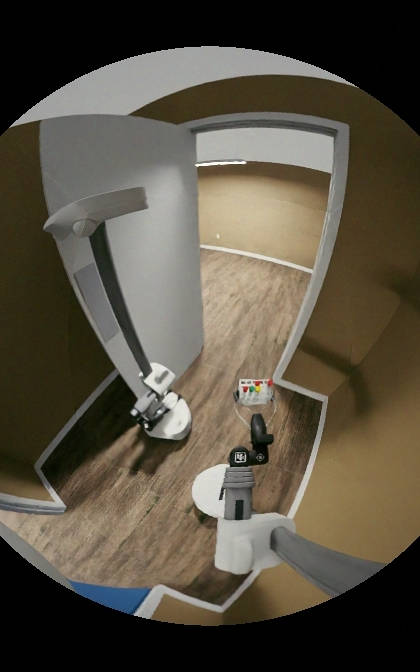

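Emit:
execute_actions:
  actions:
    - {"r2": {"base": {"strafe_m": -0.1}, "pace": "fast"}}
  cameras: []

Emit:
execute_actions:
  actions:
    - {"r2": {"base": {"translate_m": 0.6}, "pace": "fast"}}
  cameras: ["r2_head_camera", "r2_head_left_camera"]

Scene clock: 311.73 s.
r1.base_odometry: x=-0.560 y=+3.075 heading=+2.089 (m, m, rad; r1's odometry frame)
r1.turned_by_wheels: +0.000 (rad since the last result)
r1.turned_by_imu: -0.002 (rad since the last result)
r1.base_tilt: forward=+0.3 right=-0.3 (deg)
r1.lidar_m: 1.40 1.50 0.58 0.58 0.57 1.06 0.80 0.26 0.25 0.78 0.81 1.10
r1.base_status: not commanded
r1.joint_positions: lift_m=+0.280 arm_m=-0.002 wrist_yaw_rad=+3.170 wrist_pitch_rad=+0.000 wrist_roll_rad=-0.002 gripper_m=+0.057
r1.joint_status: not commanded
r1.motor_effort: lift_m=+17(17) arm_m=+0(0) wrist_yaw_rad=+1(1) wrist_pitch_rad=-6(7) wrist_roll_rad=+0(1) gripper_m=-2(4) wheel_0=+7(7) wheel_1=+2(2) wheel_2=-6(6) (%)
r1.hand_pose: x=-0.1224 y=+0.0791 z=+0.4580 quat_wxyz=(-0.014, +0.000, -0.001, +1.000) (m; r1's base frame)
r1.wrist_depth_mm: - - 133 - - - 931 / - 107 134 - - - 931 / - 114 135 - - - 931 / 138 136 222 - - - 960 / 214 525 798 - - - 946 / 214 500 194 1499 192 1255 946 / 214 462 878 - 1078 931 946
r2.base_odometry: x=+3.446 y=+0.464 heading=+0.861 (m, m, rad; r2's odometry frame)
r2.turned_by_wheels: +0.000 (rad since the last result)
r2.turned_by_imu: +0.001 (rad since the last result)
r2.base_tilt: forward=+0.0 right=-0.3 (deg)
r2.lidar_m: 0.40 0.57 0.60 1.60 1.29 1.11 0.79 0.52 0.50 0.50 0.67 0.43
r2.base_status: done
r2.joint_positions: lift_m=+0.720 arm_m=+0.003 wrist_yaw_rad=+0.000 wrist_pitch_rad=+0.084 wrist_roll_rad=-0.003 gripper_m=+0.070
r2.joint_status: not commanded
r2.motor_effort: lift_m=+17(17) arm_m=-6(5) wrist_yaw_rad=-1(1) wrist_pitch_rad=-8(9) wrist_roll_rad=+0(1) gripper_m=-18(18) wheel_0=-1(11) wheel_1=+2(10) wheel_2=+1(2) (%)
r2.hand_pose: x=+0.4619 y=-0.0875 z=+0.8742 quat_wxyz=(+0.999, -0.001, +0.042, +0.000) (m; r2's base frame)
r2.wrist_depth_mm: 831 991 - - - 723 676 / 831 1008 - - - 741 676 / 831 1025 - - - 750 691 / 854 1042 183 185 - 750 707 / 842 1025 184 186 202 768 715 / 842 183 186 189 193 181 723 / 866 1060 193 - 197 809 732
r3.base_odometry: x=+5.207 y=+2.788 heading=+0.370 (m, m, rad; r3's odometry frame)
r3.turned_by_wheels: +0.000 (rad since the last result)
r3.turned_by_imu: +0.001 (rad since the last result)
r3.base_tilt: forward=-0.7 right=+0.1 (deg)
r3.lidar_m: 1.73 1.84 1.77 1.73 1.86 1.40 1.37 1.48 2.14 2.32 2.30 1.79
r3.base_status: not commanded
r3.joint_positions: lift_m=+0.213 arm_m=-0.002 wrist_yaw_rad=+3.175 wrist_pitch_rad=+0.015 wrist_roll_rad=+0.002 gripper_m=+0.057
r3.joint_status: not commanded
r3.motor_effort: lift_m=+22(22) arm_m=+1(0) wrist_yaw_rad=+0(1) wrist_pitch_rad=-5(6) wrist_roll_rad=+1(5) gripper_m=-4(3) wheel_0=+1(1) wheel_1=+0(0) wheel_2=-1(1) (%)
r3.hand_pose: x=-0.1224 y=+0.0777 z=+0.3866 quat_wxyz=(-0.017, -0.008, +0.001, +1.000) (m; r3's base frame)
r3.wrist_depth_mm: - 140 139 1499 1499 1430 1397 / - - 139 1537 1499 1464 1336 / - 107 138 1499 1464 1397 1336 / - 122 142 1499 1464 1430 1430 / 192 1618 1576 1499 1464 1464 1366 / 211 1576 206 1537 194 1397 1366 / 209 1025 946 111 976 904 991
pictures: none
No camera images: the call's "cameras" was empty. Leave "cameras" out to get every camera's image.

Scene clock: 314.67 s.
r1.base_odometry: x=-0.560 y=+3.075 heading=+2.089 (m, m, rad; r1's odometry frame)
r1.turned_by_wheels: +0.000 (rad since the last result)
r1.turned_by_imu: -0.001 (rad since the last result)
r1.base_tilt: forward=+0.3 right=-0.3 (deg)
r1.lidar_m: 1.40 1.49 1.35 0.44 0.36 0.41 0.80 0.27 0.25 0.79 0.81 1.08
r1.base_status: not commanded
r1.joint_positions: lift_m=+0.280 arm_m=-0.002 wrist_yaw_rad=+3.170 wrist_pitch_rad=+0.000 wrist_roll_rad=-0.002 gripper_m=+0.057
r1.joint_status: not commanded
r1.motor_effort: lift_m=+18(17) arm_m=+0(0) wrist_yaw_rad=+0(0) wrist_pitch_rad=-6(6) wrist_roll_rad=-3(0) gripper_m=-4(4) wheel_0=+7(7) wheel_1=+2(2) wheel_2=-6(6) (%)
r1.hand_pose: x=-0.1224 y=+0.0791 z=+0.4580 quat_wxyz=(-0.014, +0.000, -0.001, +1.000) (m; r1's base frame)
r1.wrist_depth_mm: - - 134 - - 946 931 / - 107 134 - - - 931 / - 114 135 - - - 931 / 138 136 221 - - - 960 / 215 530 798 - - - 946 / 214 492 195 1464 193 1255 960 / 213 462 891 - 1078 946 931
r2.base_odometry: x=+3.837 y=+0.919 heading=+0.861 (m, m, rad; r2's odometry frame)
r2.turned_by_wheels: +0.000 (rad since the last result)
r2.turned_by_imu: +0.000 (rad since the last result)
r2.base_tilt: forward=+0.0 right=-0.2 (deg)
r2.lidar_m: 0.41 0.72 0.48 0.35 0.41 1.68 1.20 0.80 0.75 0.78 0.58 0.45
r2.base_status: done
r2.joint_positions: lift_m=+0.720 arm_m=+0.003 wrist_yaw_rad=+0.000 wrist_pitch_rad=+0.084 wrist_roll_rad=-0.003 gripper_m=+0.070
r2.joint_status: not commanded
r2.motor_effort: lift_m=+18(18) arm_m=-6(6) wrist_yaw_rad=-1(1) wrist_pitch_rad=-9(9) wrist_roll_rad=-1(1) gripper_m=-18(18) wheel_0=+1(7) wheel_1=+0(7) wheel_2=+2(11) (%)
r2.hand_pose: x=+0.4619 y=-0.0875 z=+0.8742 quat_wxyz=(+0.999, -0.001, +0.042, +0.000) (m; r2's base frame)
r2.wrist_depth_mm: 621 - - - - - - / 603 - - - - - - / 609 - - - - - - / 615 - 183 183 - - - / 621 - 185 185 202 - - / 627 183 185 189 194 182 - / 627 1618 193 - 197 1618 1618
r3.base_odometry: x=+5.207 y=+2.788 heading=+0.370 (m, m, rad; r3's odometry frame)
r3.turned_by_wheels: +0.000 (rad since the last result)
r3.turned_by_imu: +0.000 (rad since the last result)
r3.base_tilt: forward=-0.7 right=+0.1 (deg)
r3.lidar_m: 1.72 1.87 1.78 1.73 1.84 1.39 1.37 1.48 2.13 2.29 2.31 1.77
r3.base_status: not commanded
r3.joint_positions: lift_m=+0.213 arm_m=-0.002 wrist_yaw_rad=+3.175 wrist_pitch_rad=+0.015 wrist_roll_rad=+0.002 gripper_m=+0.057
r3.joint_status: not commanded
r3.motor_effort: lift_m=+22(22) arm_m=+0(1) wrist_yaw_rad=+0(0) wrist_pitch_rad=-6(7) wrist_roll_rad=-2(1) gripper_m=-5(6) wheel_0=+0(0) wheel_1=+0(0) wheel_2=-1(1) (%)
r3.hand_pose: x=-0.1224 y=+0.0777 z=+0.3866 quat_wxyz=(-0.017, -0.008, +0.001, +1.000) (m; r3's base frame)
r3.wrist_depth_mm: - 140 139 1499 1499 1430 1397 / - - 138 1537 1499 1430 1397 / - 107 138 1499 1499 1397 1366 / - 122 142 1537 1430 1397 1366 / 193 1618 1576 1499 1464 1430 1366 / 211 1576 205 1499 194 1366 1366 / 209 1025 931 111 991 917 976
pictures: r2_head_camera, r2_head_left_camera
Images, in order (width x height): r2_head_camera 420x560, r2_head_left_camera 420x672.

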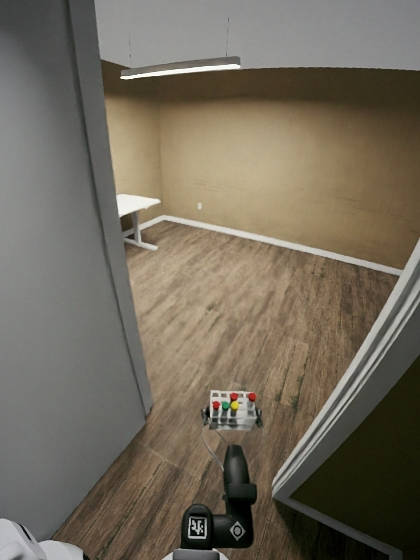

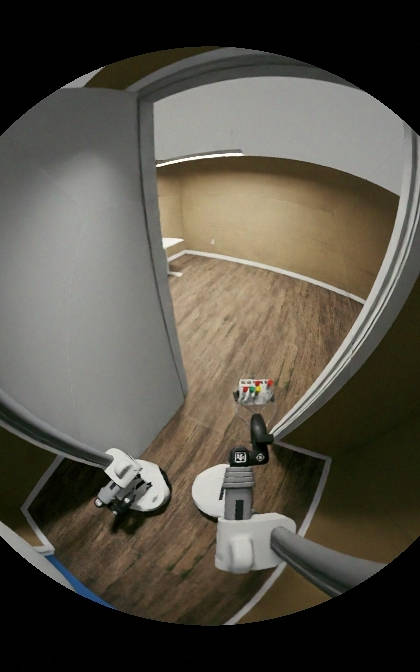

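Emit:
execute_actions:
  actions:
    - {"r2": {"base": {"strafe_m": 0.035}}}
  cameras: []

Emit:
execute_actions:
  actions:
    - {"r2": {"base": {"translate_m": 1.5}, "pace": "fast"}}
  cameras: ["r2_head_camera", "r2_head_left_camera"]

Scene clock: 321.10 s.
r1.base_odometry: x=-0.560 y=+3.075 heading=+2.089 (m, m, rad; r1's odometry frame)
r1.turned_by_wheels: +0.000 (rad since the last result)
r1.turned_by_imu: -0.002 (rad since the last result)
r1.base_tilt: forward=+0.3 right=-0.4 (deg)
r1.lidar_m: 1.39 1.48 1.33 0.39 0.31 0.37 0.79 0.28 0.25 0.77 0.81 1.11
r1.base_status: not commanded
r1.joint_positions: lift_m=+0.280 arm_m=-0.002 wrist_yaw_rad=+3.170 wrist_pitch_rad=+0.000 wrist_roll_rad=-0.002 gripper_m=+0.057
r1.joint_status: not commanded
r1.motor_effort: lift_m=+17(17) arm_m=+0(0) wrist_yaw_rad=+1(0) wrist_pitch_rad=-5(5) wrist_roll_rad=+1(0) gripper_m=-2(1) wheel_0=+7(7) wheel_1=+2(2) wheel_2=-6(6) (%)
r1.hand_pose: x=-0.1224 y=+0.0791 z=+0.4580 quat_wxyz=(-0.014, +0.000, -0.001, +1.000) (m; r1's base frame)
r1.wrist_depth_mm: - - 134 - 820 976 917 / - 107 134 - - - 931 / - 114 135 - - - 946 / 138 136 222 - - - 931 / 214 535 798 - - - 946 / 215 500 193 1499 193 1229 960 / 214 459 891 - 1078 946 931
r2.base_odometry: x=+3.811 y=+0.942 heading=+0.861 (m, m, rad; r2's odometry frame)
r2.turned_by_wheels: +0.000 (rad since the last result)
r2.turned_by_imu: +0.002 (rad since the last result)
r2.base_tilt: forward=+0.0 right=-0.3 (deg)
r2.lidar_m: 0.41 0.67 0.43 0.33 0.35 1.68 1.24 0.85 0.79 0.83 0.58 0.45
r2.base_status: done
r2.joint_positions: lift_m=+0.720 arm_m=+0.003 wrist_yaw_rad=+0.000 wrist_pitch_rad=+0.084 wrist_roll_rad=-0.003 gripper_m=+0.070
r2.joint_status: not commanded
r2.motor_effort: lift_m=+17(17) arm_m=-6(6) wrist_yaw_rad=-1(1) wrist_pitch_rad=-9(9) wrist_roll_rad=-1(0) gripper_m=-19(14) wheel_0=+0(7) wheel_1=-1(8) wheel_2=+0(1) (%)
r2.hand_pose: x=+0.4619 y=-0.0875 z=+0.8742 quat_wxyz=(+0.999, -0.001, +0.042, +0.000) (m; r2's base frame)
r2.wrist_depth_mm: 580 - - - - - - / 585 - - - - - - / 585 - - - - - - / 597 - 183 183 - - - / 574 - 185 186 202 - - / 559 183 186 189 193 181 - / 569 1499 193 - 197 1618 1618
r3.base_odometry: x=+5.207 y=+2.788 heading=+0.370 (m, m, rad; r3's odometry frame)
r3.turned_by_wheels: +0.000 (rad since the last result)
r3.turned_by_imu: +0.001 (rad since the last result)
r3.base_tilt: forward=-0.7 right=+0.0 (deg)
r3.lidar_m: 1.74 1.85 1.78 1.73 1.83 1.41 1.38 1.45 2.14 2.32 2.34 1.78
r3.base_status: not commanded
r3.joint_positions: lift_m=+0.213 arm_m=-0.002 wrist_yaw_rad=+3.175 wrist_pitch_rad=+0.015 wrist_roll_rad=+0.002 gripper_m=+0.057
r3.joint_status: not commanded
r3.motor_effort: lift_m=+22(22) arm_m=+1(0) wrist_yaw_rad=+1(0) wrist_pitch_rad=-6(6) wrist_roll_rad=-1(1) gripper_m=-1(4) wheel_0=+0(1) wheel_1=+0(0) wheel_2=-1(1) (%)
r3.hand_pose: x=-0.1224 y=+0.0777 z=+0.3866 quat_wxyz=(-0.017, -0.008, +0.001, +1.000) (m; r3's base frame)
r3.wrist_depth_mm: - 140 140 1537 1430 1397 1366 / - - 138 1537 1430 1430 1397 / - 107 138 1537 1464 1430 1397 / - 122 142 1499 1464 1430 1366 / 192 1618 1576 1499 1464 1430 1397 / 211 1537 206 1499 193 1397 1366 / 208 1025 960 111 991 904 991
pictures: none
No camera images: the call's "cameras" was empty. Leave "cameras" out to get every camera's image.

Scene clock: 326.20 s.
r1.base_odometry: x=-0.560 y=+3.075 heading=+2.089 (m, m, rad; r1's odometry frame)
r1.turned_by_wheels: +0.000 (rad since the last result)
r1.turned_by_imu: -0.002 (rad since the last result)
r1.base_tilt: forward=+0.3 right=-0.4 (deg)
r1.lidar_m: 1.38 1.51 1.37 1.26 1.25 1.06 0.78 0.27 0.25 0.79 0.81 1.08
r1.base_status: not commanded
r1.joint_positions: lift_m=+0.280 arm_m=-0.002 wrist_yaw_rad=+3.170 wrist_pitch_rad=+0.000 wrist_roll_rad=-0.002 gripper_m=+0.057
r1.joint_status: not commanded
r1.motor_effort: lift_m=+17(17) arm_m=+0(0) wrist_yaw_rad=+1(1) wrist_pitch_rad=-5(6) wrist_roll_rad=+1(0) gripper_m=-1(2) wheel_0=+7(7) wheel_1=+2(2) wheel_2=-6(6) (%)
r1.hand_pose: x=-0.1224 y=+0.0791 z=+0.4580 quat_wxyz=(-0.014, +0.000, -0.001, +1.000) (m; r1's base frame)
r1.wrist_depth_mm: - - 134 - - - 917 / - 107 134 - - - 931 / - 114 135 - - - 931 / 138 136 221 - - - 946 / 214 535 798 - - - 946 / 215 500 194 1499 193 1255 960 / 214 462 878 - 1078 931 931
r2.base_odometry: x=+4.788 y=+2.080 heading=+0.861 (m, m, rad; r2's odometry frame)
r2.turned_by_wheels: +0.000 (rad since the last result)
r2.turned_by_imu: +0.000 (rad since the last result)
r2.base_tilt: forward=+0.1 right=-0.2 (deg)
r2.lidar_m: 0.42 1.57 1.47 1.01 0.70 0.66 1.48 1.08 2.02 2.55 2.63 0.46
r2.base_status: done
r2.joint_positions: lift_m=+0.720 arm_m=+0.003 wrist_yaw_rad=+0.000 wrist_pitch_rad=+0.084 wrist_roll_rad=-0.003 gripper_m=+0.070
r2.joint_status: not commanded
r2.motor_effort: lift_m=+17(17) arm_m=-5(6) wrist_yaw_rad=-1(1) wrist_pitch_rad=-9(9) wrist_roll_rad=-1(1) gripper_m=-18(17) wheel_0=+1(9) wheel_1=-1(6) wheel_2=+2(12) (%)
r2.hand_pose: x=+0.4619 y=-0.0874 z=+0.8742 quat_wxyz=(+0.999, -0.001, +0.042, +0.000) (m; r2's base frame)
r2.wrist_depth_mm: - - - - - 1863 1756 / - - - - - 1921 1808 / - - - - - 1983 1808 / 1921 - 182 186 - - 1863 / 1921 - 185 187 202 - 1808 / 1921 183 186 189 193 181 1863 / 1618 1576 193 - 198 1576 1576
r3.base_odometry: x=+5.207 y=+2.788 heading=+0.370 (m, m, rad; r3's odometry frame)
r3.turned_by_wheels: +0.000 (rad since the last result)
r3.turned_by_imu: +0.000 (rad since the last result)
r3.base_tilt: forward=-0.8 right=+0.0 (deg)
r3.lidar_m: 1.74 1.86 1.77 1.72 1.85 1.40 1.38 1.48 2.12 2.30 2.33 1.79
r3.base_status: not commanded
r3.joint_positions: lift_m=+0.213 arm_m=-0.002 wrist_yaw_rad=+3.175 wrist_pitch_rad=+0.015 wrist_roll_rad=+0.002 gripper_m=+0.057
r3.joint_status: not commanded
r3.motor_effort: lift_m=+22(22) arm_m=+0(1) wrist_yaw_rad=+1(1) wrist_pitch_rad=-4(5) wrist_roll_rad=-1(3) gripper_m=-3(3) wheel_0=+1(1) wheel_1=+0(0) wheel_2=-1(1) (%)
r3.hand_pose: x=-0.1224 y=+0.0777 z=+0.3866 quat_wxyz=(-0.017, -0.008, +0.001, +1.000) (m; r3's base frame)
r3.wrist_depth_mm: - 140 140 1499 1464 1430 1366 / - - 138 1499 1464 1430 1366 / - 107 138 1499 1464 1430 1397 / - 122 142 1499 1464 1430 1397 / 192 1618 1576 1499 1464 1430 1366 / 211 1537 205 1499 193 1366 1336 / 209 1008 960 111 991 891 991
pictures: r2_head_camera, r2_head_left_camera
Images, in order (width x height): r2_head_camera 420x560, r2_head_left_camera 420x672.

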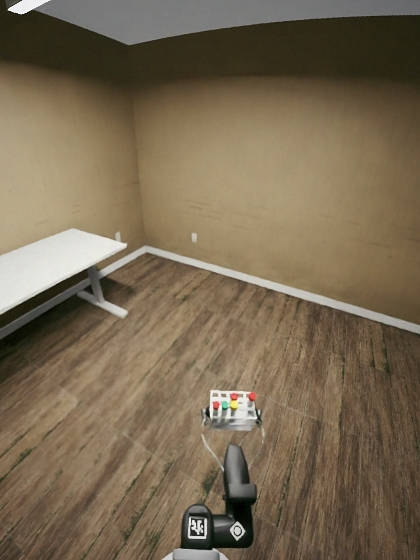

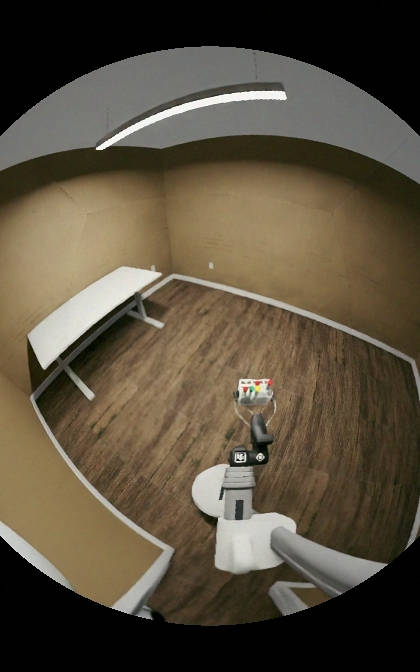

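Emit:
execute_actions:
  actions:
    - {"r2": {"base": {"rotate_rad": 0.82}}, "r1": {"base": {"translate_m": 0.4}, "pace": "fast"}}
  cameras: []

Emit:
execute_actions:
  actions:
    - {"r2": {"base": {"translate_m": 0.95}, "pace": "fast"}}
  cameras: ["r2_head_camera", "r2_wrist_camera"]

Scene clock: 332.10 s.
r1.base_odometry: x=-0.758 y=+3.423 heading=+2.089 (m, m, rad; r1's odometry frame)
r1.turned_by_wheels: +0.000 (rad since the last result)
r1.turned_by_imu: -0.004 (rad since the last result)
r1.base_tilt: forward=+0.3 right=-0.3 (deg)
r1.lidar_m: 1.00 1.07 1.33 1.27 1.34 1.41 0.38 1.19 0.83 0.77 0.78 1.03
r1.base_status: done
r1.joint_positions: lift_m=+0.280 arm_m=-0.002 wrist_yaw_rad=+3.170 wrist_pitch_rad=+0.000 wrist_roll_rad=-0.002 gripper_m=+0.057
r1.joint_status: not commanded
r1.motor_effort: lift_m=+17(17) arm_m=+0(0) wrist_yaw_rad=+0(0) wrist_pitch_rad=-5(8) wrist_roll_rad=+0(2) gripper_m=-3(2) wheel_0=+0(7) wheel_1=+1(10) wheel_2=+3(20) (%)
r1.hand_pose: x=-0.1224 y=+0.0791 z=+0.4580 quat_wxyz=(-0.014, +0.000, -0.001, +1.000) (m; r1's base frame)
r1.wrist_depth_mm: - - 133 - - 1281 1308 / - 107 134 - - 1308 1308 / - 114 135 - - 1308 1336 / 138 136 222 - - 1336 1336 / 213 1336 1308 - - 1308 1336 / 214 1281 194 1255 193 1336 1308 / 213 960 1060 - 1078 960 1042
r2.base_odometry: x=+4.788 y=+2.080 heading=+1.681 (m, m, rad; r2's odometry frame)
r2.turned_by_wheels: +0.820 (rad since the last result)
r2.turned_by_imu: +0.816 (rad since the last result)
r2.base_tilt: forward=+0.0 right=-0.2 (deg)
r2.lidar_m: 0.41 1.46 0.79 0.65 0.66 1.07 1.26 2.48 2.83 2.47 2.47 0.45
r2.base_status: done
r2.joint_positions: lift_m=+0.720 arm_m=+0.003 wrist_yaw_rad=+0.000 wrist_pitch_rad=+0.084 wrist_roll_rad=-0.003 gripper_m=+0.070
r2.joint_status: not commanded
r2.motor_effort: lift_m=+18(18) arm_m=-6(5) wrist_yaw_rad=-1(2) wrist_pitch_rad=-8(9) wrist_roll_rad=-1(1) gripper_m=-18(19) wheel_0=-2(5) wheel_1=+0(7) wheel_2=-1(7) (%)
r2.hand_pose: x=+0.4619 y=-0.0874 z=+0.8742 quat_wxyz=(+0.999, -0.001, +0.042, +0.000) (m; r2's base frame)
r2.wrist_depth_mm: 1708 1808 1921 - - - - / 1708 1863 1983 - - - - / 1708 1808 1983 - - - - / 1808 1863 183 184 1863 - - / 1808 1863 185 186 202 - - / 1756 183 186 189 193 181 - / 1661 1537 193 - 197 1618 1576
r3.base_odometry: x=+5.207 y=+2.788 heading=+0.370 (m, m, rad; r3's odometry frame)
r3.turned_by_wheels: +0.000 (rad since the last result)
r3.turned_by_imu: +0.001 (rad since the last result)
r3.base_tilt: forward=-0.7 right=+0.0 (deg)
r3.lidar_m: 1.73 1.87 1.77 1.74 1.84 1.42 1.37 1.48 2.14 2.30 2.33 1.79
r3.base_status: not commanded
r3.joint_positions: lift_m=+0.213 arm_m=-0.002 wrist_yaw_rad=+3.175 wrist_pitch_rad=+0.015 wrist_roll_rad=+0.002 gripper_m=+0.057
r3.joint_status: not commanded
r3.motor_effort: lift_m=+22(22) arm_m=+0(1) wrist_yaw_rad=+1(1) wrist_pitch_rad=-5(4) wrist_roll_rad=-3(1) gripper_m=-3(3) wheel_0=+1(1) wheel_1=+0(0) wheel_2=-1(1) (%)
r3.hand_pose: x=-0.1224 y=+0.0777 z=+0.3866 quat_wxyz=(-0.017, -0.008, +0.001, +1.000) (m; r3's base frame)
r3.wrist_depth_mm: - 140 140 1537 1430 1430 1366 / - - 138 1537 1464 1430 1397 / - 107 138 1464 1464 1430 1397 / - 122 143 1499 1464 1430 1366 / 191 1576 1576 1537 1464 1430 1366 / 211 1537 206 1499 194 1397 1336 / 209 1008 931 111 991 904 991
pictures: none
No camera images: the call's "cameras" was empty. Leave "cameras" out to get every camera's image.

Scene clock: 335.83 s.
r1.base_odometry: x=-0.758 y=+3.423 heading=+2.089 (m, m, rad; r1's odometry frame)
r1.turned_by_wheels: +0.000 (rad since the last result)
r1.turned_by_imu: -0.001 (rad since the last result)
r1.base_tilt: forward=+0.4 right=-0.4 (deg)
r1.lidar_m: 1.01 1.06 1.33 1.28 1.32 0.90 1.02 1.18 0.81 0.72 0.80 1.05
r1.base_status: not commanded
r1.joint_positions: lift_m=+0.280 arm_m=-0.002 wrist_yaw_rad=+3.170 wrist_pitch_rad=+0.000 wrist_roll_rad=-0.002 gripper_m=+0.057
r1.joint_status: not commanded
r1.motor_effort: lift_m=+17(18) arm_m=+0(0) wrist_yaw_rad=+0(0) wrist_pitch_rad=-6(6) wrist_roll_rad=+0(0) gripper_m=-3(3) wheel_0=+0(0) wheel_1=+1(1) wheel_2=+3(3) (%)
r1.hand_pose: x=-0.1224 y=+0.0791 z=+0.4580 quat_wxyz=(-0.014, +0.000, -0.001, +1.000) (m; r1's base frame)
r1.wrist_depth_mm: - - 133 1160 1025 917 1308 / - 107 134 1182 1042 946 1308 / - 114 135 1118 1025 976 1308 / 138 136 221 1205 1060 960 1336 / 214 1308 1308 1182 1008 976 1336 / 214 1281 194 1138 192 976 1336 / 214 960 1078 - 1008 931 1060
r2.base_odometry: x=+4.684 y=+3.024 heading=+1.681 (m, m, rad; r2's odometry frame)
r2.turned_by_wheels: +0.000 (rad since the last result)
r2.turned_by_imu: +0.001 (rad since the last result)
r2.base_tilt: forward=+0.0 right=-0.3 (deg)
r2.lidar_m: 0.42 0.54 0.64 0.95 0.94 1.07 2.00 3.39 2.60 2.18 1.23 0.47
r2.base_status: done
r2.joint_positions: lift_m=+0.720 arm_m=+0.003 wrist_yaw_rad=+0.000 wrist_pitch_rad=+0.084 wrist_roll_rad=-0.003 gripper_m=+0.070
r2.joint_status: not commanded
r2.motor_effort: lift_m=+18(17) arm_m=-6(6) wrist_yaw_rad=-2(2) wrist_pitch_rad=-9(10) wrist_roll_rad=+0(2) gripper_m=-16(16) wheel_0=-1(11) wheel_1=+0(6) wheel_2=+2(12) (%)
r2.hand_pose: x=+0.4619 y=-0.0874 z=+0.8742 quat_wxyz=(+0.999, -0.001, +0.042, +0.000) (m; r2's base frame)
r2.wrist_depth_mm: 946 1025 1098 1160 1255 1336 1464 / 976 1025 1098 1182 1281 1336 1499 / 991 1060 1098 1160 1281 1397 1537 / 1008 1060 185 185 1281 1430 1576 / 878 866 184 186 202 842 820 / 539 183 185 189 193 181 569 / 394 382 193 - 197 1008 1576
r3.base_odometry: x=+5.207 y=+2.788 heading=+0.370 (m, m, rad; r3's odometry frame)
r3.turned_by_wheels: +0.000 (rad since the last result)
r3.turned_by_imu: +0.000 (rad since the last result)
r3.base_tilt: forward=-0.7 right=+0.0 (deg)
r3.lidar_m: 1.74 1.85 1.76 1.73 1.82 1.41 1.38 1.49 2.14 2.30 2.33 1.79
r3.base_status: not commanded
r3.joint_positions: lift_m=+0.213 arm_m=-0.002 wrist_yaw_rad=+3.175 wrist_pitch_rad=+0.015 wrist_roll_rad=+0.002 gripper_m=+0.057
r3.joint_status: not commanded
r3.motor_effort: lift_m=+22(22) arm_m=+0(0) wrist_yaw_rad=-1(1) wrist_pitch_rad=-5(5) wrist_roll_rad=-4(2) gripper_m=-4(3) wheel_0=+1(1) wheel_1=+0(0) wheel_2=-1(1) (%)
r3.hand_pose: x=-0.1224 y=+0.0777 z=+0.3866 quat_wxyz=(-0.017, -0.008, +0.001, +1.000) (m; r3's base frame)
r3.wrist_depth_mm: - 140 140 1537 1464 1430 1366 / - - 138 1499 1464 1430 1397 / - 107 138 1537 1430 1397 1366 / - 122 143 1499 1464 1430 1366 / 191 1576 1537 1537 1430 1464 1366 / 211 1576 206 1499 193 1397 1366 / 209 1008 946 111 991 904 976
pictures: r2_head_camera, r2_wrist_camera
Images, in order (width x height): r2_head_camera 420x560, r2_wrist_camera 616x392.

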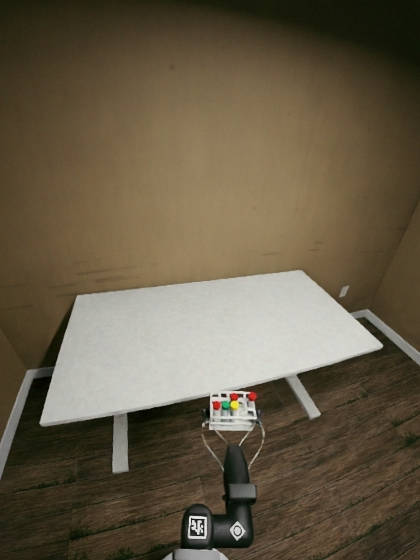

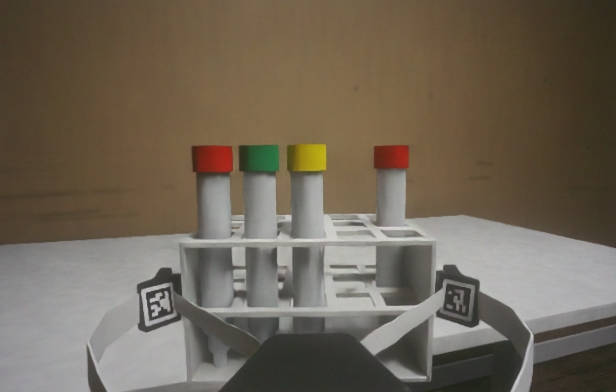

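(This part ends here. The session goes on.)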